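# Two robots carry tube rack through doors to desk

## Task

Move the tube rack from the counter, past the doors that swing shut on their own, onto the desk. Done only if: the rack stands upright on the desk; each tube sits fully seated in a hole; both doors are closed at the end; neither the rack nor any tube ever touched the floor; no robot tipped over or is left leaning; and the robots have released the rack and backed away. One robot or both may be used.

## Robot and tools

Robots. Two identical Hello Robot Stretch 4 units, r1 and r2, each about 1.6 m tall. Each has an omni-wheel base (rim within 0.23 m of its centre), a lift sliding on a mast, a single telescoping arm pointing forward, a three-joint wrist and a two-finger gripper. Each robot carries four cameras: <name>_head_camera, <name>_head_left_camera, <name>_head_right_camera and <name>_wrist_camera.

Frames. Every robot reports in its own base frame: origin on the floor beneath the base centre, x ahead, y to the left, z upward. hand_pose is a point between the open fingertips, given in that frame; with all wrist joints at zero its axes line up with the base. The printed hand position may be somewhat wrong. The odometry frame is where the base frame sat when the scene began; base_odometry counts wheel rotation only, so slipping shows up as travel. Heading runs -3.142 to 3.142, positive leftward. Because each robot uses its own frames, their relative placement can only be judged from images, lidar_m and wrist_depth_mm.

execute_actions(actions, cameras). actions is a list holding one action or none (empty just returns state and pictures). An action is an object keyed by "r1" and/or "r2"; each entry may contain:
- base: exactly one relative move from where the base last measured itself: translate_m (metres, forward positive, -2 to 2), strafe_m (metres sideways, left positive, -2 to 2) or rotate_rad (radians on the spot, counter-clockwise positive, -3.2 to 3.2). These are offsets, not destinations.
- joints: absolute targets by name, not offsets. lift_m 0 to 1.2 m; arm_m 0 to 0.55 m extension; wrist_yaw_rad -1.134 to 4.276 (0 straight ahead, positive left, 3.14 tucked back, above 3.4 the arm may block it); wrist_pitch_rad -1.117 to 4.259 (0 level, 1.57 pointing down); wrist_roll_rad -1.117 to 4.259 (0 fingers level, positive turns clockwise viewed from behind); gripper_m -0.038 to 0.141 m fingertip gap (negative squeezes the tips together). Targets outside a joint's range are clipped and reported; any other bad value or unknown key rejects the whole call.
- pace: "slow", "default", "fast" or "max" (base up to 0.1/0.3/0.4/0.6 m/s and 1/2/3/4 rad/s; a raised lift lowers these caps).
- contact_limits: {"arm_m": value} from 0 (stop at the faintest touch) to 0.75 (push hardest); 0.5 if omitted.
- end_of_arm: "enable_torque", sent on its own, revives wrist or gripper motors that shut off.
All parts of an action start together. Anything left out may keep pushing toward an earlier target. cameras lists which images to return; omitted, null or ["all"] gives all, [] gives none.

wait(seconds): 0 to 10; nothing new is commanded and the state plus images come back. zoom_image(camera, region): enlarges [x0, y0, x1, y1] pixels (top-left origin, at most 504 by 504) of a camera's most recent full image. read_manual(section): only "licences"; moves nothing. finished_scene(scene): ends the current scene by its number, irreversibly, and reports success.

Result lines. base_status and joint_status say how each motion of the last accepted action ended: "done" (for the base, wheels turned the full amount even if slipping), "off_target" (stopped short, may still push), "contact_stop_at_<key>" (blocked; that part goes slack — a slack lift can sink under load, slack wheels can roll), "limit_stop_at_<name>" (built-in limit; "limit_stop_at_tilt" means leaning over 6 degrees, lift, arm and wheels go limp until upright; "limit_stop_at_own_body" means the joint nearly hit the robot itself), "time_out", "torque_fault" (wrist or gripper motor overloaded and limp until enable_torque). on_its_own describes uncommanded behaviour; "held at" is a held target, not the actual position. motor_effort is percent of maximum, positive toward higher joint values, peak in brackets; wheel effort positive means turning right. An effort outside its rest range suggests pushing or carrying. base_tilt in degrees, forward and right positive, with a fixed offset of up to about 1.5 degrees. turned_by_wheels versus turned_by_imu differing by over about 0.1 rad signals a bump or slip. lidar_m: 12 distances in metres, 30-degree sectors counter-clockwise starting straight ahead (4th left, 7th behind, 10th right); "-" is nothing seen or closer than 0.25 m; it misses glass, thin legs and much behind. wrist_depth_mm: 7 by 7 grid of median depths from top left, 100 to 2000 mm.

Gripping. Close to a gap smaller than the object; deeper closing squeezes harder and pulls it inward. Neither the gripper reading nor "done" proves a hold; a firm squeeze at commanded gap 0 or above changes gripper effort visibly. Stuck fingertips on a surface: raise the lift.

Hazards. Robots pressing against each other fails the run; once bases touch, even millimetres more is too much, and no state line reports contact. Equal commands can give up to about 3 cm difference per metre between robots, which can tip robots sharing a load. Driving or turning with over 1 kg held and arm_m above 0.2 risks a fall, worse at fast paces; steady pushing or pulling, a high gripper or a high contact limit also raise that risk. A level gripper holding more than about 2 kg, or pressing the gripper into things, causes torque faults. Tilting the gripper up while rolled can trigger own-body stops. To unfold at the start, send lift_m 0.4 with wrist_yaw_rad 0. Avoid drops, slams and hard hits; loose objects may occasionally get nudged.

Each tool is called after "Request:" in YAML: its name, and indented under it one key for each argument.

## Session

Request:
execute_actions:
  actions: []

Scene clock: 0.00 s.
r1.base_odometry: x=+0.000 y=+0.000 heading=+0.000 (m, m, rad; r1's odometry frame)
r1.turned_by_wheels: +0.000 (rad since the last result)
r1.turned_by_imu: +0.000 (rad since the last result)
r1.base_tilt: forward=+0.6 right=+0.2 (deg)
r1.lidar_m: 1.00 1.04 0.88 0.78 0.83 1.15 2.08 2.14 2.81 1.76 1.55 1.07
r1.base_status: not commanded
r1.joint_positions: lift_m=+0.234 arm_m=+0.003 wrist_yaw_rad=+3.070 wrist_pitch_rad=+0.014 wrist_roll_rad=-0.010 gripper_m=+0.057
r1.joint_status: not commanded
r1.motor_effort: lift_m=+21 arm_m=+0 wrist_yaw_rad=+0 wrist_pitch_rad=-7 wrist_roll_rad=+3 gripper_m=-3 wheel_0=+0 wheel_1=-1 wheel_2=-1 (%)
r1.hand_pose: x=-0.1079 y=+0.1078 z=+0.4083 quat_wxyz=(+0.036, -0.007, -0.005, +0.999) (m; r1's base frame)
r1.wrist_depth_mm: - 144 - - - 1397 1042 / - 131 - - - 1366 991 / 108 144 226 - - 1397 991 / 142 154 - - - 1366 991 / - - - - - 1366 991 / 1430 1464 195 1618 193 1281 960 / 1008 960 1025 106 1078 946 960
r2.base_odometry: x=+0.000 y=+0.000 heading=+0.000 (m, m, rad; r2's odometry frame)
r2.turned_by_wheels: +0.000 (rad since the last result)
r2.turned_by_imu: +0.000 (rad since the last result)
r2.base_tilt: forward=-0.1 right=-0.9 (deg)
r2.lidar_m: 1.86 1.89 1.42 1.28 1.28 1.37 1.23 1.25 1.57 1.77 2.83 2.08
r2.base_status: not commanded
r2.joint_positions: lift_m=+0.214 arm_m=+0.002 wrist_yaw_rad=+3.173 wrist_pitch_rad=-0.006 wrist_roll_rad=-0.007 gripper_m=+0.057
r2.joint_status: not commanded
r2.motor_effort: lift_m=+18 arm_m=-1 wrist_yaw_rad=-2 wrist_pitch_rad=-5 wrist_roll_rad=+1 gripper_m=-6 wheel_0=+0 wheel_1=+0 wheel_2=+1 (%)
r2.hand_pose: x=-0.1179 y=+0.0784 z=+0.3935 quat_wxyz=(-0.016, +0.003, -0.004, +1.000) (m; r2's base frame)
r2.wrist_depth_mm: - 132 137 1397 1464 1464 1537 / - 109 138 1430 1464 1499 1537 / - 114 138 1430 1499 1499 1499 / 141 139 207 1397 1464 1537 1537 / 221 1366 1366 1397 1464 1499 1576 / 222 1336 195 1397 199 1499 1499 / 223 904 960 107 976 931 1008
pictures: r1_head_camera, r1_head_left_camera, r1_head_right_camera, r1_wrist_camera, r2_head_camera, r2_head_left_camera, r2_head_right_camera, r2_wrist_camera
Images, in order (width x height): r1_head_camera 420x560, r1_head_left_camera 420x672, r1_head_right_camera 420x672, r1_wrist_camera 616x392, r2_head_camera 420x560, r2_head_left_camera 420x672, r2_head_right_camera 420x672, r2_wrist_camera 616x392.

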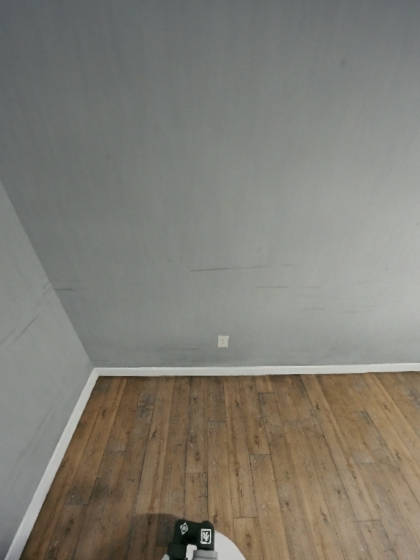

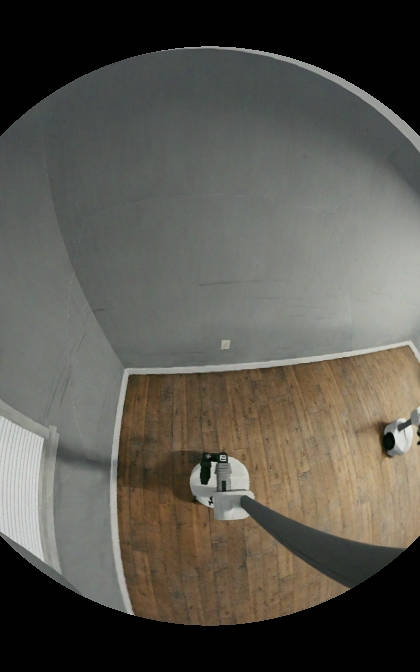

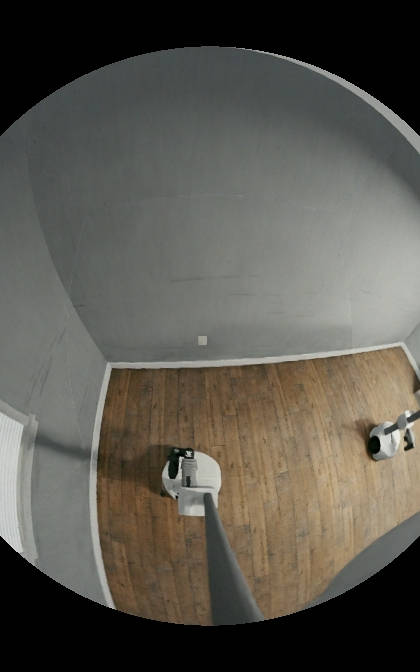

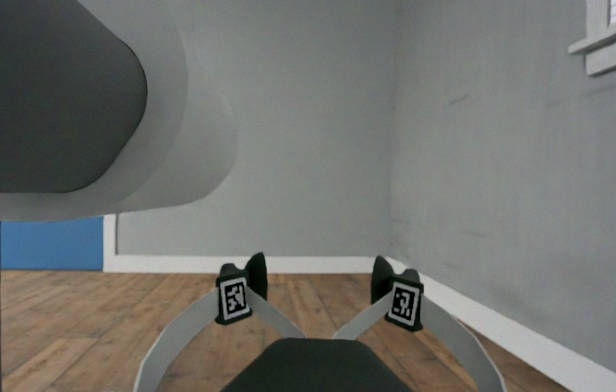

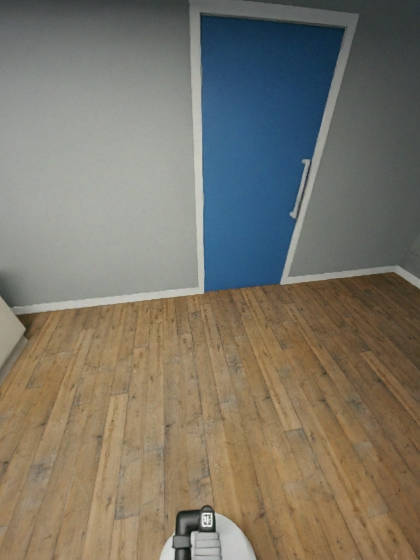

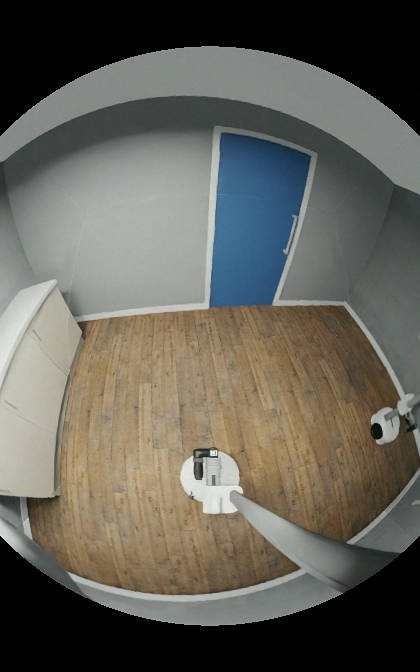

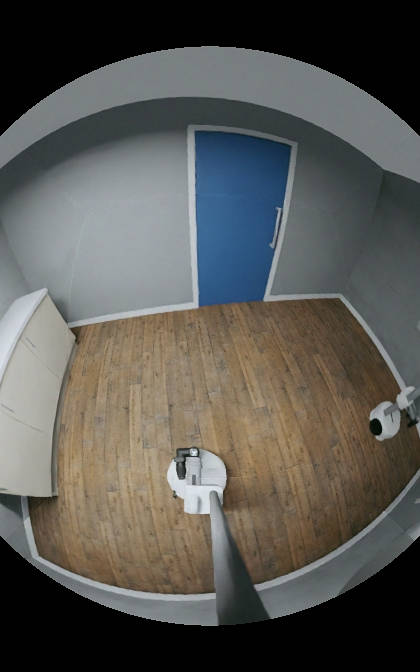

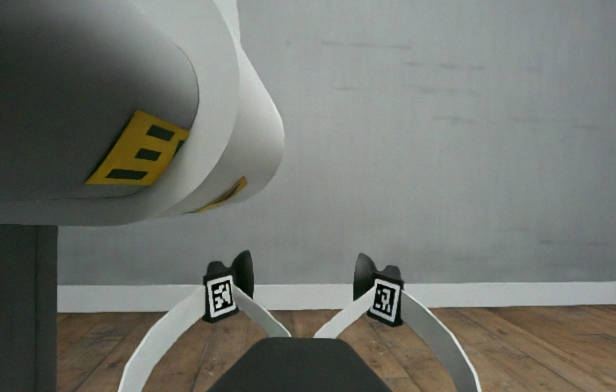

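Request:
execute_actions:
  actions:
    - {"r1":{"base":{"rotate_rad":-2.6},"joints":{"lift_m":0.8,"wrist_yaw_rad":0}},"r2":{"base":{"rotate_rad":1.7},"joints":{"lift_m":0.9,"wrist_yaw_rad":0}}}
  cameras: ["r1_head_camera","r2_head_camera","r2_wrist_camera"]

Scene clock: 5.90 s.
r1.base_odometry: x=+0.000 y=+0.000 heading=-2.600 (m, m, rad; r1's odometry frame)
r1.turned_by_wheels: -2.600 (rad since the last result)
r1.turned_by_imu: -2.624 (rad since the last result)
r1.base_tilt: forward=+0.5 right=+0.4 (deg)
r1.lidar_m: 2.15 2.88 1.76 1.52 1.08 1.02 1.08 0.87 0.77 0.83 1.17 2.08
r1.base_status: done
r1.joint_positions: lift_m=+0.800 arm_m=+0.003 wrist_yaw_rad=+0.000 wrist_pitch_rad=+0.014 wrist_roll_rad=-0.010 gripper_m=+0.057
r1.joint_status: all done
r1.motor_effort: lift_m=+26(27) arm_m=+0(0) wrist_yaw_rad=+0(7) wrist_pitch_rad=-6(7) wrist_roll_rad=+1(2) gripper_m=-2(0) wheel_0=+0(7) wheel_1=+0(10) wheel_2=+1(7) (%)
r1.hand_pose: x=+0.4621 y=-0.0874 z=+0.9739 quat_wxyz=(+1.000, -0.005, +0.007, +0.000) (m; r1's base frame)
r1.wrist_depth_mm: - - - - 1983 1708 1661 / - - - - - 1708 1618 / - - - - 1921 1708 1618 / - - - - 1863 1708 1576 / - - - - 1921 1756 1576 / - - 196 - 193 1756 1576 / - - - 106 1863 1661 1576
r2.base_odometry: x=+0.000 y=+0.000 heading=+1.699 (m, m, rad; r2's odometry frame)
r2.turned_by_wheels: +1.699 (rad since the last result)
r2.turned_by_imu: +1.703 (rad since the last result)
r2.base_tilt: forward=-0.1 right=-0.8 (deg)
r2.lidar_m: 1.26 1.85 1.30 1.23 1.29 1.72 1.77 2.81 2.00 1.86 1.90 1.34
r2.base_status: done
r2.joint_positions: lift_m=+0.900 arm_m=+0.002 wrist_yaw_rad=+0.000 wrist_pitch_rad=-0.006 wrist_roll_rad=-0.007 gripper_m=+0.057
r2.joint_status: all done
r2.motor_effort: lift_m=+20(20) arm_m=-1(1) wrist_yaw_rad=-2(7) wrist_pitch_rad=-4(7) wrist_roll_rad=+1(1) gripper_m=-1(1) wheel_0=-3(11) wheel_1=-2(6) wheel_2=-2(10) (%)
r2.hand_pose: x=+0.4617 y=-0.0873 z=+1.0797 quat_wxyz=(+1.000, -0.004, -0.003, +0.000) (m; r2's base frame)
r2.wrist_depth_mm: 1756 1708 1708 1708 1808 1756 1708 / 1756 1708 1708 1756 1756 1808 1756 / 1756 1756 1756 1756 1756 1756 1756 / 1756 1756 1808 1756 1756 1708 1808 / 1808 1708 1229 1255 1281 1366 1397 / 1756 1756 196 1118 198 1138 1160 / 1756 1808 1138 107 1118 1118 1118
pictures: r1_head_camera, r2_head_camera, r2_wrist_camera
camera_calibration (this result's frames):
r2_wrist_camera: T_world_to_cam=[[-0.00481911, -0.999856, 0.0162467, -0.106111], [-0.0185518, -0.0161547, -0.999697, 1.13803], [0.999816, -0.00511906, -0.0184713, -0.21588], [0, 0, 0, 1]] pos_world=[0.236442, -0.0888166, 1.13543]
Images, in order (width x height): r1_head_camera 420x560, r2_head_camera 420x560, r2_wrist_camera 616x392.

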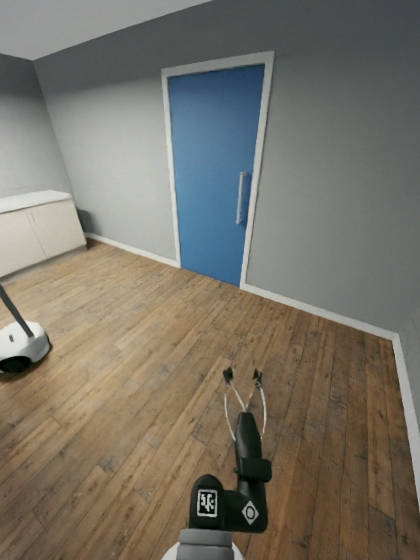

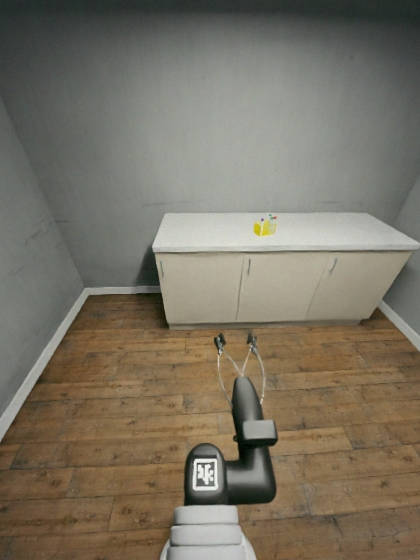

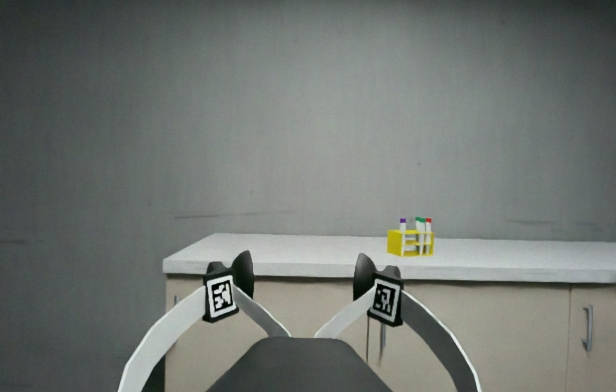

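Request:
execute_actions:
  actions:
    - {"r1":{"base":{"rotate_rad":-0.51},"joints":{"gripper_m":0.12}},"r2":{"base":{"translate_m":0.75},"joints":{"gripper_m":0.14,"wrist_yaw_rad":-0.4,"wrist_pitch_rad":0.2}}}
  cameras: []

Request:
execute_actions:
  actions:
    - {"r1":{"base":{"translate_m":1.3}}}
  cameras: []

Request:
execute_actions:
  actions:
    - {"r1":{"base":{"strafe_m":0.94}}}
  cameras: ["r1_head_camera","r1_wrist_camera","r2_head_camera","r2_wrist_camera"]

Scene clock: 13.43 s.
r1.base_odometry: x=+0.000 y=+0.000 heading=-3.109 (m, m, rad; r1's odometry frame)
r1.turned_by_wheels: -0.509 (rad since the last result)
r1.turned_by_imu: -0.513 (rad since the last result)
r1.base_tilt: forward=+0.6 right=+0.3 (deg)
r1.lidar_m: 2.08 2.16 2.94 2.53 1.52 1.08 1.01 1.06 0.87 0.77 0.83 1.14
r1.base_status: done
r1.joint_positions: lift_m=+0.800 arm_m=+0.003 wrist_yaw_rad=+0.000 wrist_pitch_rad=+0.014 wrist_roll_rad=-0.010 gripper_m=+0.120
r1.joint_status: all done
r1.motor_effort: lift_m=+25(26) arm_m=+0(1) wrist_yaw_rad=+0(3) wrist_pitch_rad=-6(6) wrist_roll_rad=-2(3) gripper_m=+2(1) wheel_0=+2(10) wheel_1=+2(10) wheel_2=+2(10) (%)
r1.hand_pose: x=+0.4621 y=-0.0874 z=+0.9739 quat_wxyz=(+1.000, -0.005, +0.007, +0.000) (m; r1's base frame)
r1.wrist_depth_mm: 1983 1863 1863 1983 1921 1756 1138 / 1921 1921 1983 1983 1983 1708 1138 / 1863 1863 1921 1863 1921 1661 1182 / 1983 1983 1863 1983 1983 1618 1138 / 1983 1983 1921 1983 1983 1576 1118 / 1983 1983 1921 1983 1921 217 1098 / 1921 1921 1921 106 1983 1576 1118
r2.base_odometry: x=-0.096 y=+0.744 heading=+1.700 (m, m, rad; r2's odometry frame)
r2.turned_by_wheels: +0.000 (rad since the last result)
r2.turned_by_imu: +0.003 (rad since the last result)
r2.base_tilt: forward=-0.1 right=-0.8 (deg)
r2.lidar_m: 0.53 0.57 1.33 1.26 1.32 1.75 2.49 2.74 1.95 1.84 0.81 0.57
r2.base_status: done
r2.joint_positions: lift_m=+0.900 arm_m=+0.002 wrist_yaw_rad=-0.400 wrist_pitch_rad=+0.202 wrist_roll_rad=-0.007 gripper_m=+0.140
r2.joint_status: all done
r2.motor_effort: lift_m=+18(20) arm_m=-1(1) wrist_yaw_rad=-2(11) wrist_pitch_rad=-6(8) wrist_roll_rad=+1(1) gripper_m=+2(3) wheel_0=+4(10) wheel_1=+3(5) wheel_2=-2(11) (%)
r2.hand_pose: x=+0.3995 y=-0.1905 z=+1.0203 quat_wxyz=(+0.975, +0.016, +0.100, -0.197) (m; r2's base frame)
r2.wrist_depth_mm: 788 866 931 1025 1138 1281 1430 / 820 878 976 1060 1205 1336 1499 / 842 904 1008 1098 1205 1397 1618 / 831 866 891 809 750 960 976 / 530 539 549 559 574 574 640 / 389 357 392 430 462 591 683 / 336 373 415 107 549 615 723
pictures: none
No camera images: the call's "cameras" was empty. Leave "cameras" out to get every camera's image.

Scene clock: 19.27 s.
r1.base_odometry: x=-1.299 y=-0.042 heading=-3.109 (m, m, rad; r1's odometry frame)
r1.turned_by_wheels: +0.000 (rad since the last result)
r1.turned_by_imu: +0.000 (rad since the last result)
r1.base_tilt: forward=+0.4 right=+0.4 (deg)
r1.lidar_m: 0.77 0.82 1.11 2.93 2.74 2.46 2.31 1.17 0.84 0.79 0.81 0.83
r1.base_status: done
r1.joint_positions: lift_m=+0.800 arm_m=+0.003 wrist_yaw_rad=+0.000 wrist_pitch_rad=+0.014 wrist_roll_rad=-0.010 gripper_m=+0.120
r1.joint_status: not commanded
r1.motor_effort: lift_m=+24(25) arm_m=-1(1) wrist_yaw_rad=+0(2) wrist_pitch_rad=-7(7) wrist_roll_rad=-1(0) gripper_m=-1(2) wheel_0=+2(5) wheel_1=+3(8) wheel_2=-2(10) (%)
r1.hand_pose: x=+0.4621 y=-0.0874 z=+0.9740 quat_wxyz=(+1.000, -0.005, +0.007, +0.000) (m; r1's base frame)
r1.wrist_depth_mm: 580 585 585 585 585 591 591 / 591 591 585 585 591 585 591 / 580 591 591 591 591 591 591 / 580 580 585 585 597 591 585 / 597 591 585 591 597 591 591 / 585 585 591 591 591 217 591 / 591 585 585 107 597 591 603
r2.base_odometry: x=-0.096 y=+0.744 heading=+1.700 (m, m, rad; r2's odometry frame)
r2.turned_by_wheels: +0.000 (rad since the last result)
r2.turned_by_imu: +0.001 (rad since the last result)
r2.base_tilt: forward=-0.2 right=-0.9 (deg)
r2.lidar_m: 0.53 0.57 1.33 1.25 1.33 1.78 3.65 2.72 1.95 1.84 0.78 0.56
r2.base_status: not commanded
r2.joint_positions: lift_m=+0.900 arm_m=+0.002 wrist_yaw_rad=-0.400 wrist_pitch_rad=+0.202 wrist_roll_rad=-0.007 gripper_m=+0.140
r2.joint_status: not commanded
r2.motor_effort: lift_m=+18(19) arm_m=-1(1) wrist_yaw_rad=-2(2) wrist_pitch_rad=-7(8) wrist_roll_rad=+1(1) gripper_m=+0(1) wheel_0=+4(4) wheel_1=+3(3) wheel_2=-2(2) (%)
r2.hand_pose: x=+0.3995 y=-0.1905 z=+1.0203 quat_wxyz=(+0.975, +0.016, +0.100, -0.197) (m; r2's base frame)
r2.wrist_depth_mm: 788 854 931 1025 1138 1281 1464 / 809 878 960 1060 1182 1336 1499 / 842 904 991 1078 1205 1366 1576 / 820 866 891 809 750 946 976 / 530 539 549 559 569 580 634 / 387 355 392 427 466 591 676 / 336 373 418 107 549 621 732
pictures: none
No camera images: the call's "cameras" was empty. Leave "cameras" out to get every camera's image.

Scene clock: 23.73 s.
r1.base_odometry: x=-1.269 y=-0.982 heading=-3.109 (m, m, rad; r1's odometry frame)
r1.turned_by_wheels: +0.000 (rad since the last result)
r1.turned_by_imu: -0.004 (rad since the last result)
r1.base_tilt: forward=+0.7 right=+0.4 (deg)
r1.lidar_m: 0.69 0.79 1.09 2.35 1.90 2.46 2.34 2.41 1.83 1.74 1.14 0.80
r1.base_status: done
r1.joint_positions: lift_m=+0.800 arm_m=+0.003 wrist_yaw_rad=+0.000 wrist_pitch_rad=+0.014 wrist_roll_rad=-0.010 gripper_m=+0.120
r1.joint_status: not commanded
r1.motor_effort: lift_m=+24(24) arm_m=+0(1) wrist_yaw_rad=+0(0) wrist_pitch_rad=-7(5) wrist_roll_rad=+1(0) gripper_m=+0(2) wheel_0=-1(10) wheel_1=+1(8) wheel_2=+0(2) (%)
r1.hand_pose: x=+0.4621 y=-0.0874 z=+0.9740 quat_wxyz=(+1.000, -0.005, +0.007, +0.000) (m; r1's base frame)
r1.wrist_depth_mm: 554 559 559 569 564 564 564 / 559 564 564 564 564 569 569 / 564 569 564 569 569 569 569 / 564 569 569 574 569 569 569 / 559 564 564 564 574 564 574 / 569 564 574 564 554 217 569 / 569 569 569 106 574 574 574
r2.base_odometry: x=-0.096 y=+0.744 heading=+1.700 (m, m, rad; r2's odometry frame)
r2.turned_by_wheels: +0.000 (rad since the last result)
r2.turned_by_imu: +0.001 (rad since the last result)
r2.base_tilt: forward=-0.1 right=-0.8 (deg)
r2.lidar_m: 0.53 0.56 1.33 1.25 1.31 1.75 3.61 1.91 1.96 1.84 0.79 0.56
r2.base_status: not commanded
r2.joint_positions: lift_m=+0.900 arm_m=+0.002 wrist_yaw_rad=-0.400 wrist_pitch_rad=+0.202 wrist_roll_rad=-0.007 gripper_m=+0.140
r2.joint_status: not commanded
r2.motor_effort: lift_m=+18(18) arm_m=-1(1) wrist_yaw_rad=-3(2) wrist_pitch_rad=-7(8) wrist_roll_rad=+1(1) gripper_m=+1(2) wheel_0=+4(4) wheel_1=+3(3) wheel_2=-2(2) (%)
r2.hand_pose: x=+0.3995 y=-0.1905 z=+1.0203 quat_wxyz=(+0.975, +0.016, +0.100, -0.197) (m; r2's base frame)
r2.wrist_depth_mm: 788 854 931 1025 1138 1281 1397 / 809 878 976 1078 1182 1308 1537 / 831 891 991 1078 1205 1397 1576 / 820 866 891 809 741 960 991 / 535 539 554 559 569 574 647 / 389 355 392 427 462 585 683 / 334 373 418 107 544 615 732
pictures: r1_head_camera, r1_wrist_camera, r2_head_camera, r2_wrist_camera
camera_calibration (this result's frames):
r1_wrist_camera: T_world_to_cam=[[0.0161583, -0.999485, 0.0277066, -0.123921], [-0.0213068, -0.0280481, -0.999379, 1.03157], [0.999642, 0.0155579, -0.021749, -0.216225], [0, 0, 0, 1]] pos_world=[0.240129, -0.09156, 1.02967]
r2_wrist_camera: T_world_to_cam=[[-0.390806, -0.920316, 0.0169932, -0.040074], [-0.21308, 0.0724921, -0.974342, 1.1445], [0.895471, -0.3844, -0.224431, 0.0242476], [0, 0, 0, 1]] pos_world=[0.206496, -0.110527, 1.12126]
Images, in order (width x height): r1_head_camera 420x560, r1_wrist_camera 616x392, r2_head_camera 420x560, r2_wrist_camera 616x392.

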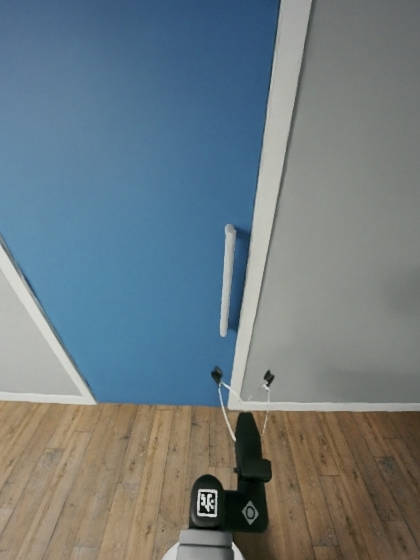

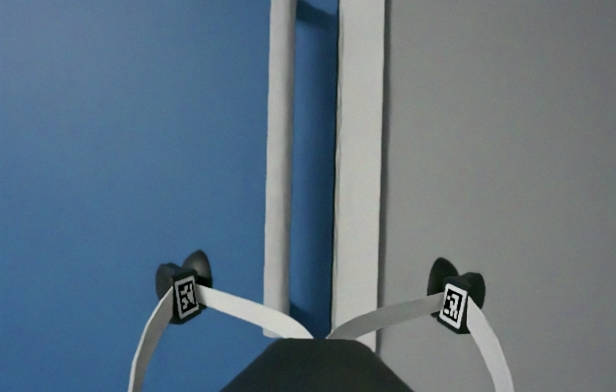

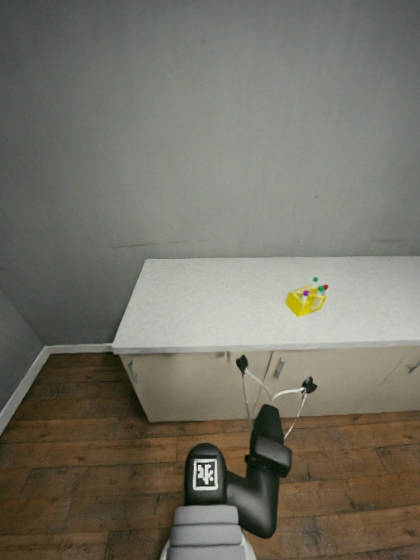

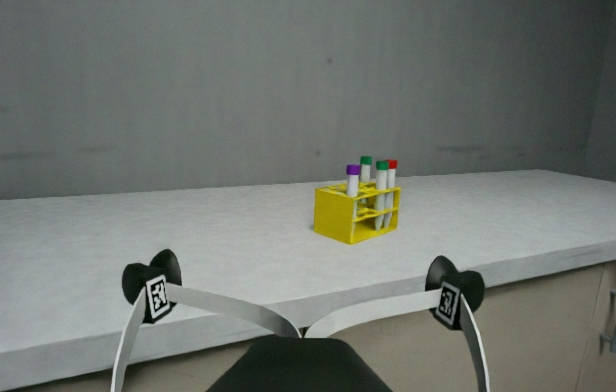

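Request:
zoom_image:
  camera: "r2_wrist_camera"
  region: [290,140,430,260]

Request:
zoom_image:
  camera: "r2_head_camera"
  region: [270,265,350,330]

Region (290, 140, 430, 260) of r2_wrist_camera's 616x392 image, scaled by 3.600; it fills the top 432 rows of this view, and the rest is white.

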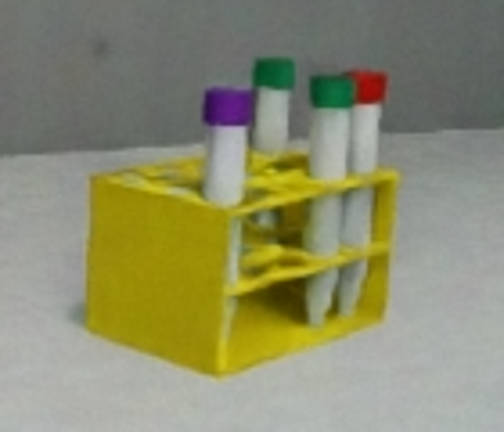

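Region (270, 265, 350, 330) of r2_head_camera's 420x560 image, scaled by 6.300, with more detail than that image has; it fills the top 410 rows of this view, and the rest is white.

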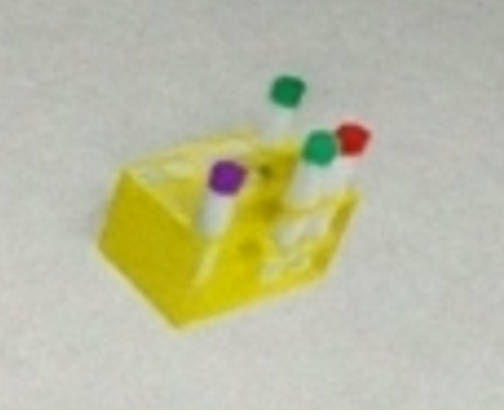

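Request:
execute_actions:
  actions:
    - {"r1":{"base":{"strafe_m":0.048},"joints":{"lift_m":0.76,"arm_m":0.2,"gripper_m":0.08}},"r2":{"base":{"translate_m":0.2},"joints":{"arm_m":0.29,"wrist_yaw_rad":-1.13,"wrist_pitch_rad":0,"lift_m":0.83}}}
  cameras: ["r1_head_camera","r1_wrist_camera","r2_head_camera","r2_wrist_camera"]

Scene clock: 32.40 s.
r1.base_odometry: x=-1.267 y=-1.030 heading=-3.109 (m, m, rad; r1's odometry frame)
r1.turned_by_wheels: +0.000 (rad since the last result)
r1.turned_by_imu: +0.001 (rad since the last result)
r1.base_tilt: forward=+0.4 right=+0.4 (deg)
r1.lidar_m: 0.70 0.79 1.06 2.32 2.03 2.49 2.32 2.41 1.86 1.78 1.12 0.78
r1.base_status: done
r1.joint_positions: lift_m=+0.760 arm_m=+0.199 wrist_yaw_rad=+0.000 wrist_pitch_rad=+0.014 wrist_roll_rad=-0.010 gripper_m=+0.080
r1.joint_status: all done
r1.motor_effort: lift_m=+15(22) arm_m=+6(5) wrist_yaw_rad=+2(0) wrist_pitch_rad=-7(7) wrist_roll_rad=-1(3) gripper_m=-2(2) wheel_0=-3(10) wheel_1=+1(9) wheel_2=+0(1) (%)
r1.hand_pose: x=+0.6582 y=-0.0874 z=+0.9347 quat_wxyz=(+1.000, -0.005, +0.007, +0.000) (m; r1's base frame)
r1.wrist_depth_mm: 364 366 366 362 366 364 366 / 364 368 362 364 368 368 370 / 366 364 366 368 366 368 370 / 362 366 368 366 370 370 370 / 368 366 366 366 370 370 373 / 366 364 198 296 198 370 373 / 366 373 368 106 357 357 375
r2.base_odometry: x=-0.122 y=+0.942 heading=+1.700 (m, m, rad; r2's odometry frame)
r2.turned_by_wheels: +0.000 (rad since the last result)
r2.turned_by_imu: +0.002 (rad since the last result)
r2.base_tilt: forward=-0.1 right=-0.8 (deg)
r2.lidar_m: 0.35 0.35 1.34 1.26 1.32 1.75 3.87 2.05 1.97 1.44 0.51 0.37
r2.base_status: done
r2.joint_positions: lift_m=+0.830 arm_m=+0.289 wrist_yaw_rad=-1.130 wrist_pitch_rad=+0.002 wrist_roll_rad=-0.007 gripper_m=+0.140
r2.joint_status: all done
r2.motor_effort: lift_m=+15(17) arm_m=+5(7) wrist_yaw_rad=-2(9) wrist_pitch_rad=-6(13) wrist_roll_rad=+1(0) gripper_m=+0(2) wheel_0=+3(7) wheel_1=+2(8) wheel_2=-1(12) (%)
r2.hand_pose: x=+0.5041 y=-0.2982 z=+1.0077 quat_wxyz=(+0.845, -0.002, +0.003, -0.535) (m; r2's base frame)
r2.wrist_depth_mm: 559 691 931 1397 1756 1618 1499 / 564 699 946 1464 1808 1661 1499 / 564 707 960 1430 1808 1661 1499 / 569 715 976 1464 1808 1618 1499 / 569 668 809 413 854 1078 1499 / 433 373 387 301 300 404 1537 / 303 306 314 107 322 324 1499
pictures: r1_head_camera, r1_wrist_camera, r2_head_camera, r2_wrist_camera
camera_calibration (this result's frames):
r1_wrist_camera: T_world_to_cam=[[0.0163095, -0.999483, 0.0277079, -0.126059], [-0.021229, -0.0280515, -0.999381, 0.996458], [0.999642, 0.0157112, -0.0216755, -0.413187], [0, 0, 0, 1]] pos_world=[0.436249, -0.0915497, 0.990378]
r2_wrist_camera: T_world_to_cam=[[-0.906381, -0.422147, 0.0162895, 0.311051], [-0.0260004, 0.0172562, -0.999513, 1.07698], [0.42166, -0.906363, -0.0266167, -0.229759], [0, 0, 0, 1]] pos_world=[0.406813, -0.0955205, 1.06527]
Images, in order (width x height): r1_head_camera 420x560, r1_wrist_camera 616x392, r2_head_camera 420x560, r2_wrist_camera 616x392.

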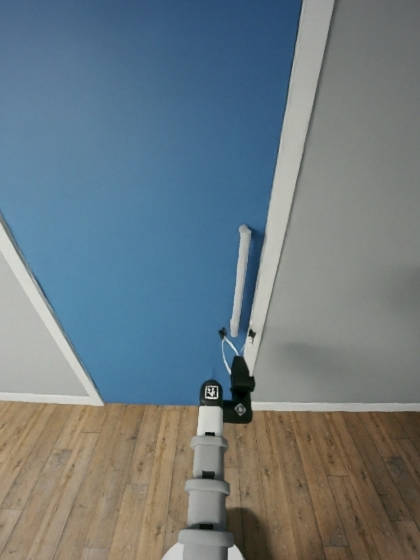

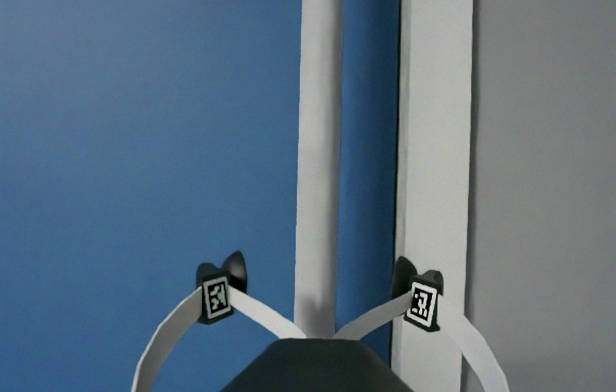

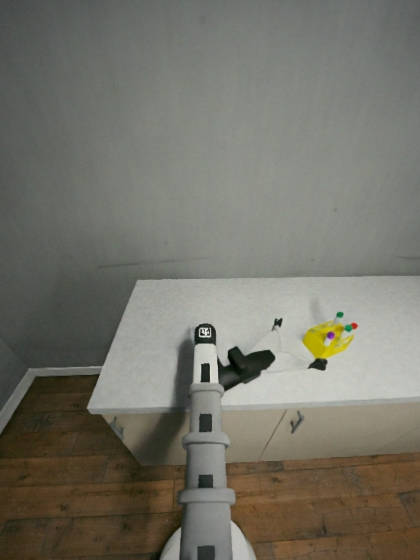

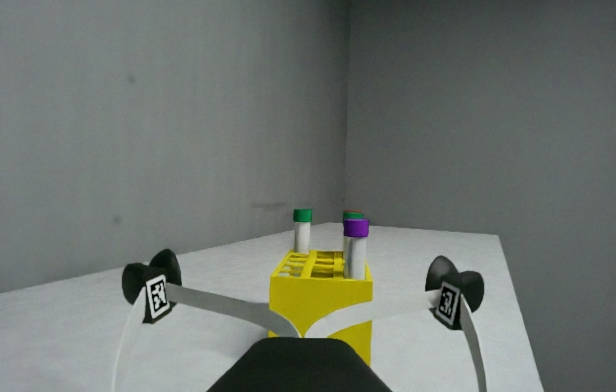

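Request:
execute_actions:
  actions:
    - {"r1":{"joints":{"arm_m":0.295}},"r2":{"base":{"strafe_m":-0.04},"joints":{"lift_m":0.793}}}
  cameras: []

Request:
execute_actions:
  actions:
    - {"r1":{"joints":{"gripper_m":0.0}},"r2":{"base":{"strafe_m":-0.08},"joints":{"arm_m":0.33},"pace":"slow"}}
  cameras: ["r1_wrist_camera","r2_head_camera","r2_wrist_camera"]

Scene clock: 36.80 s.
r1.base_odometry: x=-1.267 y=-1.030 heading=-3.109 (m, m, rad; r1's odometry frame)
r1.turned_by_wheels: +0.000 (rad since the last result)
r1.turned_by_imu: +0.001 (rad since the last result)
r1.base_tilt: forward=+0.5 right=+0.3 (deg)
r1.lidar_m: 0.69 0.78 1.06 2.30 2.01 2.48 2.33 2.42 1.87 1.78 1.14 0.79
r1.base_status: not commanded
r1.joint_positions: lift_m=+0.760 arm_m=+0.294 wrist_yaw_rad=+0.000 wrist_pitch_rad=+0.014 wrist_roll_rad=-0.010 gripper_m=+0.080
r1.joint_status: all done
r1.motor_effort: lift_m=+15(16) arm_m=+7(5) wrist_yaw_rad=-1(1) wrist_pitch_rad=-7(5) wrist_roll_rad=+0(1) gripper_m=-3(7) wheel_0=-3(2) wheel_1=+2(1) wheel_2=+0(0) (%)
r1.hand_pose: x=+0.7532 y=-0.0874 z=+0.9347 quat_wxyz=(+1.000, -0.005, +0.007, +0.000) (m; r1's base frame)
r1.wrist_depth_mm: 268 268 270 192 270 257 270 / 266 268 270 193 272 258 273 / 270 271 271 194 273 258 273 / 268 270 272 196 273 259 274 / 272 271 272 196 274 260 274 / 271 272 198 193 198 262 276 / 272 274 273 106 276 260 276
r2.base_odometry: x=-0.083 y=+0.947 heading=+1.700 (m, m, rad; r2's odometry frame)
r2.turned_by_wheels: +0.000 (rad since the last result)
r2.turned_by_imu: +0.001 (rad since the last result)
r2.base_tilt: forward=-0.1 right=-0.8 (deg)
r2.lidar_m: 0.32 0.35 0.49 1.30 1.38 1.85 3.87 2.03 1.91 1.45 0.50 0.37
r2.base_status: done
r2.joint_positions: lift_m=+0.793 arm_m=+0.289 wrist_yaw_rad=-1.130 wrist_pitch_rad=+0.002 wrist_roll_rad=-0.007 gripper_m=+0.140
r2.joint_status: all done
r2.motor_effort: lift_m=+15(16) arm_m=+5(5) wrist_yaw_rad=-2(2) wrist_pitch_rad=-6(7) wrist_roll_rad=+1(0) gripper_m=-1(3) wheel_0=+3(10) wheel_1=-2(8) wheel_2=+0(1) (%)
r2.hand_pose: x=+0.5041 y=-0.2982 z=+0.9708 quat_wxyz=(+0.845, -0.002, +0.003, -0.535) (m; r2's base frame)
r2.wrist_depth_mm: 559 699 946 1430 1708 1576 1464 / 564 707 931 1430 1756 1576 1464 / 564 707 960 1464 1756 1576 1499 / 564 715 976 1205 1708 1618 1430 / 535 585 525 264 654 691 1464 / 327 283 287 264 300 306 1464 / 229 231 236 107 244 245 1464
pictures: none
No camera images: the call's "cameras" was empty. Leave "cameras" out to get every camera's image.

Scene clock: 38.73 s.
r1.base_odometry: x=-1.267 y=-1.030 heading=-3.109 (m, m, rad; r1's odometry frame)
r1.turned_by_wheels: +0.000 (rad since the last result)
r1.turned_by_imu: +0.000 (rad since the last result)
r1.base_tilt: forward=+0.7 right=+0.3 (deg)
r1.lidar_m: 0.67 0.78 1.06 2.30 1.98 2.49 2.34 2.41 1.87 1.79 1.13 0.79
r1.base_status: not commanded
r1.joint_positions: lift_m=+0.760 arm_m=+0.294 wrist_yaw_rad=+0.002 wrist_pitch_rad=+0.014 wrist_roll_rad=-0.010 gripper_m=+0.000
r1.joint_status: all done
r1.motor_effort: lift_m=+15(16) arm_m=+4(7) wrist_yaw_rad=-6(7) wrist_pitch_rad=-7(7) wrist_roll_rad=+1(0) gripper_m=-13(13) wheel_0=-2(2) wheel_1=+2(1) wheel_2=+0(0) (%)
r1.hand_pose: x=+0.7538 y=-0.0869 z=+0.9347 quat_wxyz=(+1.000, -0.005, +0.007, +0.001) (m; r1's base frame)
r1.wrist_depth_mm: 259 258 259 180 257 255 270 / 260 259 258 181 259 257 272 / 259 260 260 182 260 257 272 / 263 263 262 183 262 259 273 / 264 262 263 185 262 259 273 / 264 263 187 181 186 259 273 / 263 264 263 106 264 260 276
r2.base_odometry: x=-0.004 y=+0.957 heading=+1.700 (m, m, rad; r2's odometry frame)
r2.turned_by_wheels: +0.000 (rad since the last result)
r2.turned_by_imu: +0.000 (rad since the last result)
r2.base_tilt: forward=-0.1 right=-0.8 (deg)
r2.lidar_m: 0.35 0.35 0.49 1.38 1.44 1.93 3.85 1.98 1.82 1.71 0.53 0.37
r2.base_status: done
r2.joint_positions: lift_m=+0.793 arm_m=+0.329 wrist_yaw_rad=-1.130 wrist_pitch_rad=+0.002 wrist_roll_rad=-0.007 gripper_m=+0.140
r2.joint_status: all done
r2.motor_effort: lift_m=+15(15) arm_m=+6(7) wrist_yaw_rad=-2(2) wrist_pitch_rad=-7(7) wrist_roll_rad=+1(0) gripper_m=-1(1) wheel_0=+3(6) wheel_1=-4(9) wheel_2=+0(0) (%)
r2.hand_pose: x=+0.5440 y=-0.2982 z=+0.9708 quat_wxyz=(+0.845, -0.002, +0.003, -0.535) (m; r2's base frame)
r2.wrist_depth_mm: 521 654 866 1336 1618 1499 1397 / 521 654 891 1336 1661 1537 1366 / 525 661 904 1366 1661 1537 1397 / 530 676 891 1205 1618 1464 1397 / 504 591 525 210 559 676 1397 / 327 283 183 183 190 304 404 / 229 231 210 107 229 233 249
pictures: r1_wrist_camera, r2_head_camera, r2_wrist_camera
camera_calibration (this result's frames):
r1_wrist_camera: T_world_to_cam=[[0.0181176, -0.999452, 0.0277076, -0.128456], [-0.0212031, -0.02809, -0.99938, 0.998472], [0.999611, 0.0175188, -0.0217004, -0.508536], [0, 0, 0, 1]] pos_world=[0.531836, -0.0914293, 0.990377]
r2_wrist_camera: T_world_to_cam=[[-0.906381, -0.422146, 0.0162894, 0.347858], [-0.0259938, 0.0172423, -0.999513, 1.04105], [0.42166, -0.906364, -0.0266012, -0.247601], [0, 0, 0, 1]] pos_world=[0.446756, -0.0955196, 1.02829]
Images, in order (width x height): r1_wrist_camera 616x392, r2_head_camera 420x560, r2_wrist_camera 616x392.

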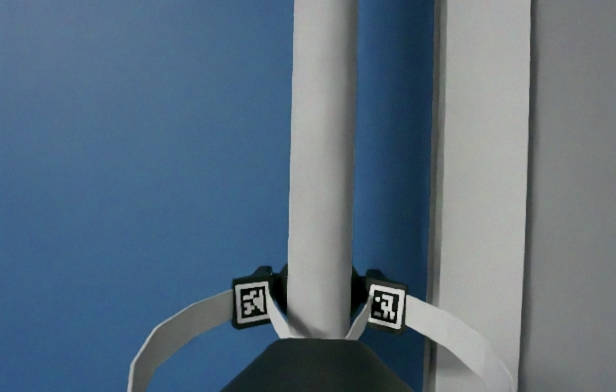

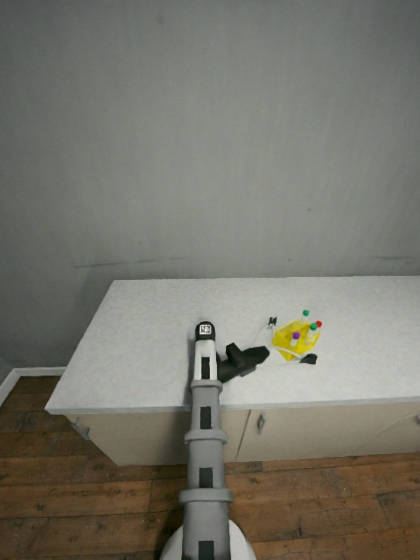

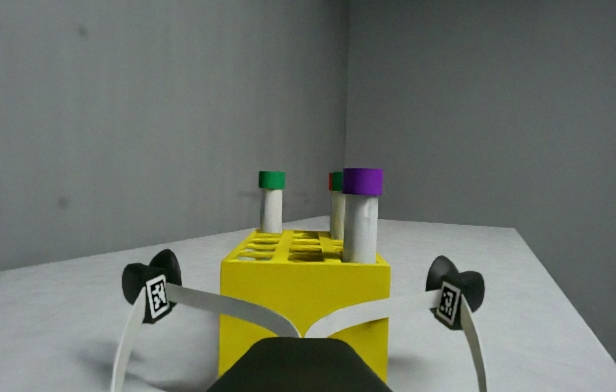

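Request:
execute_actions:
  actions:
    - {"r1":{"base":{"strafe_m":0.04},"joints":{"arm_m":0.05},"pace":"slow"},"r2":{"joints":{"gripper_m":0.035}}}
  cameras: ["r1_head_camera","r2_wrist_camera"]

Request:
execute_actions:
  actions:
    - {"r2":{"joints":{"lift_m":0.86},"pace":"slow"}}
  cameras: ["r2_head_camera","r2_wrist_camera"]

Scene clock: 43.93 s.
r1.base_odometry: x=-1.266 y=-1.070 heading=-3.109 (m, m, rad; r1's odometry frame)
r1.turned_by_wheels: +0.000 (rad since the last result)
r1.turned_by_imu: +0.000 (rad since the last result)
r1.base_tilt: forward=+0.3 right=+0.3 (deg)
r1.lidar_m: 0.44 0.60 1.07 2.27 1.93 2.50 2.34 2.43 1.91 1.79 1.12 0.51
r1.base_status: done
r1.joint_positions: lift_m=+0.760 arm_m=+0.052 wrist_yaw_rad=+0.013 wrist_pitch_rad=+0.014 wrist_roll_rad=-0.010 gripper_m=+0.000
r1.joint_status: all done
r1.on_its_own: wrist_yaw_rad is at rest, and its effort (-36) is outside its rest range (-13 to +13)
r1.motor_effort: lift_m=+15(15) arm_m=-9(7) wrist_yaw_rad=-36(64) wrist_pitch_rad=-7(10) wrist_roll_rad=+1(1) gripper_m=-11(13) wheel_0=+3(20) wheel_1=-3(7) wheel_2=+1(8) (%)
r1.hand_pose: x=+0.5120 y=-0.0836 z=+0.9346 quat_wxyz=(+1.000, -0.005, +0.007, +0.007) (m; r1's base frame)
r1.wrist_depth_mm: 329 301 276 172 236 504 508 / 332 301 276 173 237 512 508 / 332 304 277 175 237 512 508 / 332 304 278 174 237 512 512 / 332 304 279 175 239 512 508 / 334 304 188 173 189 512 508 / 334 306 279 106 234 512 521
r2.base_odometry: x=-0.004 y=+0.957 heading=+1.700 (m, m, rad; r2's odometry frame)
r2.turned_by_wheels: +0.000 (rad since the last result)
r2.turned_by_imu: +0.001 (rad since the last result)
r2.base_tilt: forward=-0.1 right=-0.9 (deg)
r2.lidar_m: 0.33 0.36 0.48 1.38 1.44 1.93 3.83 1.92 1.84 1.71 0.51 0.37
r2.base_status: not commanded
r2.joint_positions: lift_m=+0.793 arm_m=+0.329 wrist_yaw_rad=-1.130 wrist_pitch_rad=-0.002 wrist_roll_rad=-0.007 gripper_m=+0.036
r2.joint_status: all done
r2.motor_effort: lift_m=+15(15) arm_m=+5(6) wrist_yaw_rad=-2(3) wrist_pitch_rad=+7(6) wrist_roll_rad=+1(1) gripper_m=-28(26) wheel_0=+3(3) wheel_1=-4(4) wheel_2=+0(0) (%)
r2.hand_pose: x=+0.5440 y=-0.2982 z=+0.9721 quat_wxyz=(+0.845, -0.004, +0.001, -0.535) (m; r2's base frame)
r2.wrist_depth_mm: 521 654 891 1336 1661 1499 1397 / 525 661 878 1366 1661 1537 1430 / 530 661 904 1366 1661 1499 1397 / 530 668 891 1205 1618 1499 1397 / 521 627 634 235 597 723 1366 / 338 317 186 187 187 373 445 / 236 225 214 107 234 236 256
pictures: r1_head_camera, r2_wrist_camera
camera_calibration (this result's frames):
r2_wrist_camera: T_world_to_cam=[[-0.906415, -0.422078, 0.0161664, 0.348017], [-0.023918, 0.0130764, -0.999628, 1.04014], [0.42171, -0.906465, -0.0219479, -0.252157], [0, 0, 0, 1]] pos_world=[0.446663, -0.095282, 1.02859]
Images, in order (width x height): r1_head_camera 420x560, r2_wrist_camera 616x392.

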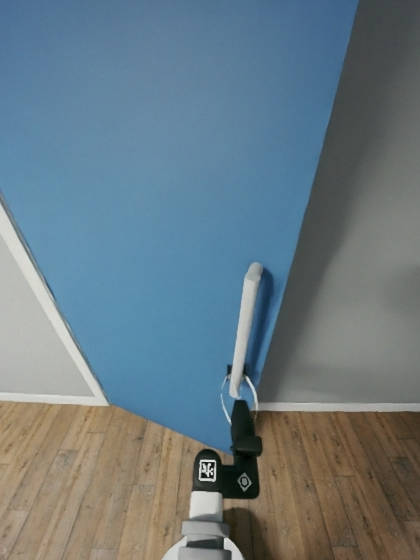

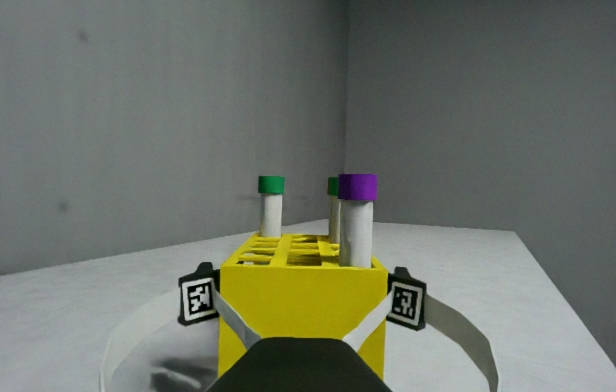

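Scene clock: 45.37 s.
r1.base_odometry: x=-1.266 y=-1.070 heading=-3.109 (m, m, rad; r1's odometry frame)
r1.turned_by_wheels: +0.000 (rad since the last result)
r1.turned_by_imu: +0.000 (rad since the last result)
r1.base_tilt: forward=+0.5 right=+0.2 (deg)
r1.lidar_m: 0.43 0.59 1.08 2.27 1.92 2.50 2.34 2.42 1.90 1.83 1.12 0.51
r1.base_status: not commanded
r1.joint_positions: lift_m=+0.760 arm_m=+0.052 wrist_yaw_rad=+0.013 wrist_pitch_rad=+0.014 wrist_roll_rad=-0.010 gripper_m=+0.000
r1.joint_status: not commanded
r1.on_its_own: wrist_yaw_rad is at rest, and its effort (-39) is outside its rest range (-13 to +13)
r1.motor_effort: lift_m=+16(15) arm_m=-9(9) wrist_yaw_rad=-39(36) wrist_pitch_rad=-7(7) wrist_roll_rad=+1(1) gripper_m=-11(10) wheel_0=+3(4) wheel_1=-3(3) wheel_2=+1(1) (%)
r1.hand_pose: x=+0.5120 y=-0.0835 z=+0.9346 quat_wxyz=(+1.000, -0.005, +0.007, +0.007) (m; r1's base frame)
r1.wrist_depth_mm: 330 303 278 173 237 512 504 / 332 303 279 174 237 512 508 / 330 301 278 175 239 517 504 / 334 304 277 175 238 512 508 / 332 306 277 175 238 517 517 / 336 306 187 173 188 512 512 / 334 307 279 106 235 512 512
r2.base_odometry: x=-0.004 y=+0.957 heading=+1.700 (m, m, rad; r2's odometry frame)
r2.turned_by_wheels: +0.000 (rad since the last result)
r2.turned_by_imu: +0.000 (rad since the last result)
r2.base_tilt: forward=-0.1 right=-0.8 (deg)
r2.lidar_m: 0.34 0.36 0.48 1.38 1.44 1.94 3.86 1.94 1.82 1.69 0.51 0.38
r2.base_status: not commanded
r2.joint_positions: lift_m=+0.860 arm_m=+0.329 wrist_yaw_rad=-1.130 wrist_pitch_rad=+0.003 wrist_roll_rad=-0.007 gripper_m=+0.036
r2.joint_status: all done
r2.motor_effort: lift_m=+20(20) arm_m=+5(5) wrist_yaw_rad=-1(2) wrist_pitch_rad=-11(10) wrist_roll_rad=+1(0) gripper_m=-27(25) wheel_0=+3(3) wheel_1=-5(5) wheel_2=+0(0) (%)
r2.hand_pose: x=+0.5440 y=-0.2982 z=+1.0371 quat_wxyz=(+0.845, -0.002, +0.003, -0.535) (m; r2's base frame)
r2.wrist_depth_mm: 517 654 878 1336 1661 1537 1366 / 521 654 891 1366 1661 1537 1366 / 525 668 891 1366 1708 1499 1366 / 530 676 891 1205 1618 1499 1397 / 535 683 798 234 891 1078 1397 / 504 480 186 186 187 569 1397 / 357 345 329 107 359 362 917
pictures: r2_head_camera, r2_wrist_camera
camera_calibration (this result's frames):
r2_wrist_camera: T_world_to_cam=[[-0.906378, -0.422157, 0.0161958, 0.346894], [-0.0262738, 0.0180655, -0.999492, 1.10772], [0.421649, -0.906343, -0.0274658, -0.244939], [0, 0, 0, 1]] pos_world=[0.446799, -0.0955663, 1.09481]
Images, in order (width x height): r2_head_camera 420x560, r2_wrist_camera 616x392.

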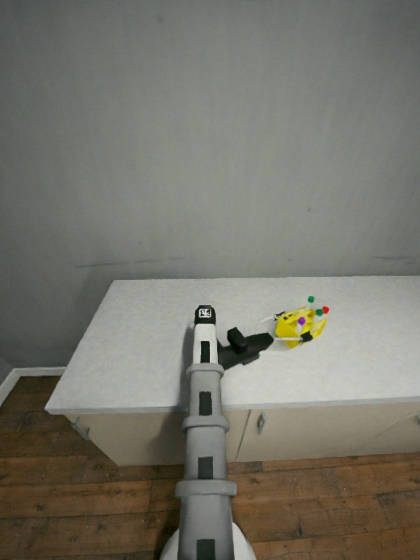

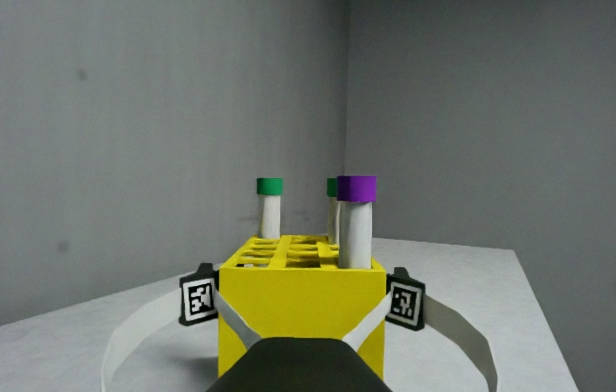

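Request:
execute_actions:
  actions:
    - {"r1":{"base":{"translate_m":-0.3},"joints":{"arm_m":0.35},"pace":"slow"},"r2":{"base":{"translate_m":-0.3},"joints":{"arm_m":0.0,"wrist_yaw_rad":0},"pace":"slow"}}
  cameras: ["r1_head_camera"]

Request:
execute_actions:
  actions:
    - {"r1":{"base":{"strafe_m":0.11},"joints":{"arm_m":0.2},"pace":"slow"}}
  cameras: ["r1_head_camera"]

Scene clock: 55.13 s.
r1.base_odometry: x=-0.966 y=-1.060 heading=-3.108 (m, m, rad; r1's odometry frame)
r1.turned_by_wheels: +0.001 (rad since the last result)
r1.turned_by_imu: +0.007 (rad since the last result)
r1.base_tilt: forward=+0.3 right=+0.3 (deg)
r1.lidar_m: 0.72 0.96 1.50 2.27 1.52 2.17 2.04 2.11 1.88 1.81 1.55 1.11
r1.base_status: done
r1.joint_positions: lift_m=+0.760 arm_m=+0.349 wrist_yaw_rad=+0.011 wrist_pitch_rad=+0.012 wrist_roll_rad=-0.010 gripper_m=+0.000
r1.joint_status: all done
r1.on_its_own: wrist_yaw_rad is at rest, and its effort (-34) is outside its rest range (-13 to +13)
r1.motor_effort: lift_m=+15(15) arm_m=+5(9) wrist_yaw_rad=-34(44) wrist_pitch_rad=-4(8) wrist_roll_rad=+2(1) gripper_m=-7(9) wheel_0=+4(4) wheel_1=+0(7) wheel_2=+11(12) (%)
r1.hand_pose: x=+0.8095 y=-0.0841 z=+0.9352 quat_wxyz=(+1.000, -0.005, +0.006, +0.006) (m; r1's base frame)
r1.wrist_depth_mm: 332 304 278 174 239 508 512 / 334 306 279 173 239 508 504 / 334 306 279 173 239 512 508 / 336 304 279 175 240 512 512 / 338 306 281 174 240 512 517 / 336 307 186 173 188 521 512 / 332 307 281 106 235 373 517
r2.base_odometry: x=+0.035 y=+0.660 heading=+1.700 (m, m, rad; r2's odometry frame)
r2.turned_by_wheels: +0.000 (rad since the last result)
r2.turned_by_imu: +0.002 (rad since the last result)
r2.base_tilt: forward=-0.1 right=-0.8 (deg)
r2.lidar_m: 0.43 0.65 1.43 1.38 1.44 1.92 3.53 1.53 1.85 1.72 0.96 0.66
r2.base_status: done
r2.joint_positions: lift_m=+0.860 arm_m=+0.003 wrist_yaw_rad=+0.000 wrist_pitch_rad=+0.003 wrist_roll_rad=-0.007 gripper_m=+0.036
r2.joint_status: all done
joint sent to its limit — the command would take r2.arm_m past its lower limit, so that joint was sent only as far as its limit.
r2.motor_effort: lift_m=+20(20) arm_m=-6(6) wrist_yaw_rad=-1(5) wrist_pitch_rad=-9(12) wrist_roll_rad=+1(0) gripper_m=-25(25) wheel_0=-4(4) wheel_1=-3(5) wheel_2=+4(10) (%)
r2.hand_pose: x=+0.4625 y=-0.0874 z=+1.0370 quat_wxyz=(+1.000, -0.004, +0.002, +0.000) (m; r2's base frame)
r2.wrist_depth_mm: 1060 1042 1060 1042 1060 1078 1098 / 1060 1078 1078 1078 1078 1098 1098 / 1060 1060 1060 1078 1078 1078 1078 / 1078 1060 1098 1098 1098 1098 1098 / 1060 931 960 233 1008 1098 1098 / 517 484 186 186 187 564 574 / 436 436 436 107 439 436 436
pictures: r1_head_camera
Images, in order (width x height): r1_head_camera 420x560.

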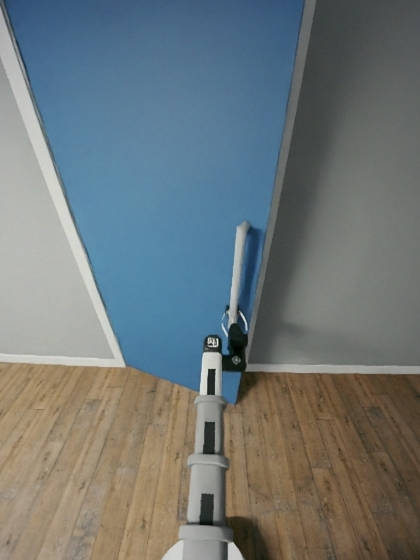

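Scene clock: 57.90 s.
r1.base_odometry: x=-0.963 y=-1.169 heading=-3.109 (m, m, rad; r1's odometry frame)
r1.turned_by_wheels: -0.002 (rad since the last result)
r1.turned_by_imu: -0.005 (rad since the last result)
r1.base_tilt: forward=+0.5 right=+0.6 (deg)
r1.lidar_m: 0.59 0.88 1.46 2.16 1.42 2.18 2.05 2.11 2.01 1.94 1.55 0.64
r1.base_status: done
r1.joint_positions: lift_m=+0.760 arm_m=+0.201 wrist_yaw_rad=-0.012 wrist_pitch_rad=+0.013 wrist_roll_rad=-0.010 gripper_m=+0.000
r1.joint_status: all done
r1.on_its_own: wrist_yaw_rad is at rest, and its effort (+38) is outside its rest range (-13 to +13)
r1.motor_effort: lift_m=+16(16) arm_m=-6(7) wrist_yaw_rad=+38(59) wrist_pitch_rad=-5(6) wrist_roll_rad=+1(1) gripper_m=-8(15) wheel_0=-11(17) wheel_1=+0(8) wheel_2=-9(10) (%)
r1.hand_pose: x=+0.6593 y=-0.0910 z=+0.9348 quat_wxyz=(+1.000, -0.005, +0.007, -0.006) (m; r1's base frame)
r1.wrist_depth_mm: 415 353 304 268 232 218 668 / 424 355 307 267 231 219 676 / 421 351 304 183 233 218 676 / 424 351 306 179 232 219 691 / 421 353 304 179 233 219 691 / 427 357 289 177 182 216 683 / 418 357 301 107 232 213 699
r2.base_odometry: x=+0.035 y=+0.660 heading=+1.700 (m, m, rad; r2's odometry frame)
r2.turned_by_wheels: +0.000 (rad since the last result)
r2.turned_by_imu: +0.001 (rad since the last result)
r2.base_tilt: forward=-0.1 right=-0.9 (deg)
r2.lidar_m: 0.46 0.66 1.45 1.38 1.43 1.92 3.52 1.43 1.84 1.73 0.95 0.68
r2.base_status: not commanded
r2.joint_positions: lift_m=+0.860 arm_m=+0.003 wrist_yaw_rad=+0.000 wrist_pitch_rad=+0.003 wrist_roll_rad=-0.007 gripper_m=+0.036
r2.joint_status: not commanded
r2.motor_effort: lift_m=+21(20) arm_m=-6(6) wrist_yaw_rad=-1(1) wrist_pitch_rad=-11(10) wrist_roll_rad=+1(0) gripper_m=-25(26) wheel_0=-4(4) wheel_1=-3(2) wheel_2=+5(4) (%)
r2.hand_pose: x=+0.4625 y=-0.0874 z=+1.0370 quat_wxyz=(+1.000, -0.004, +0.002, +0.000) (m; r2's base frame)
r2.wrist_depth_mm: 1060 1060 1078 1060 1060 1078 1078 / 1078 1060 1060 1078 1060 1098 1098 / 1078 1060 1078 1060 1078 1078 1098 / 1078 1078 1078 1078 1078 1098 1098 / 1078 917 946 233 891 1078 1118 / 517 484 186 186 187 564 574 / 439 436 433 107 436 439 439
pictures: r1_head_camera
Images, in order (width x height): r1_head_camera 420x560.

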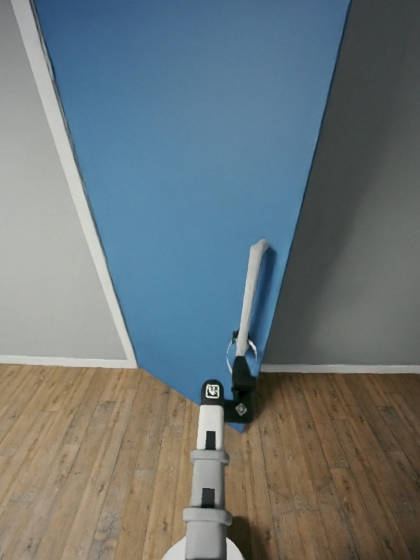

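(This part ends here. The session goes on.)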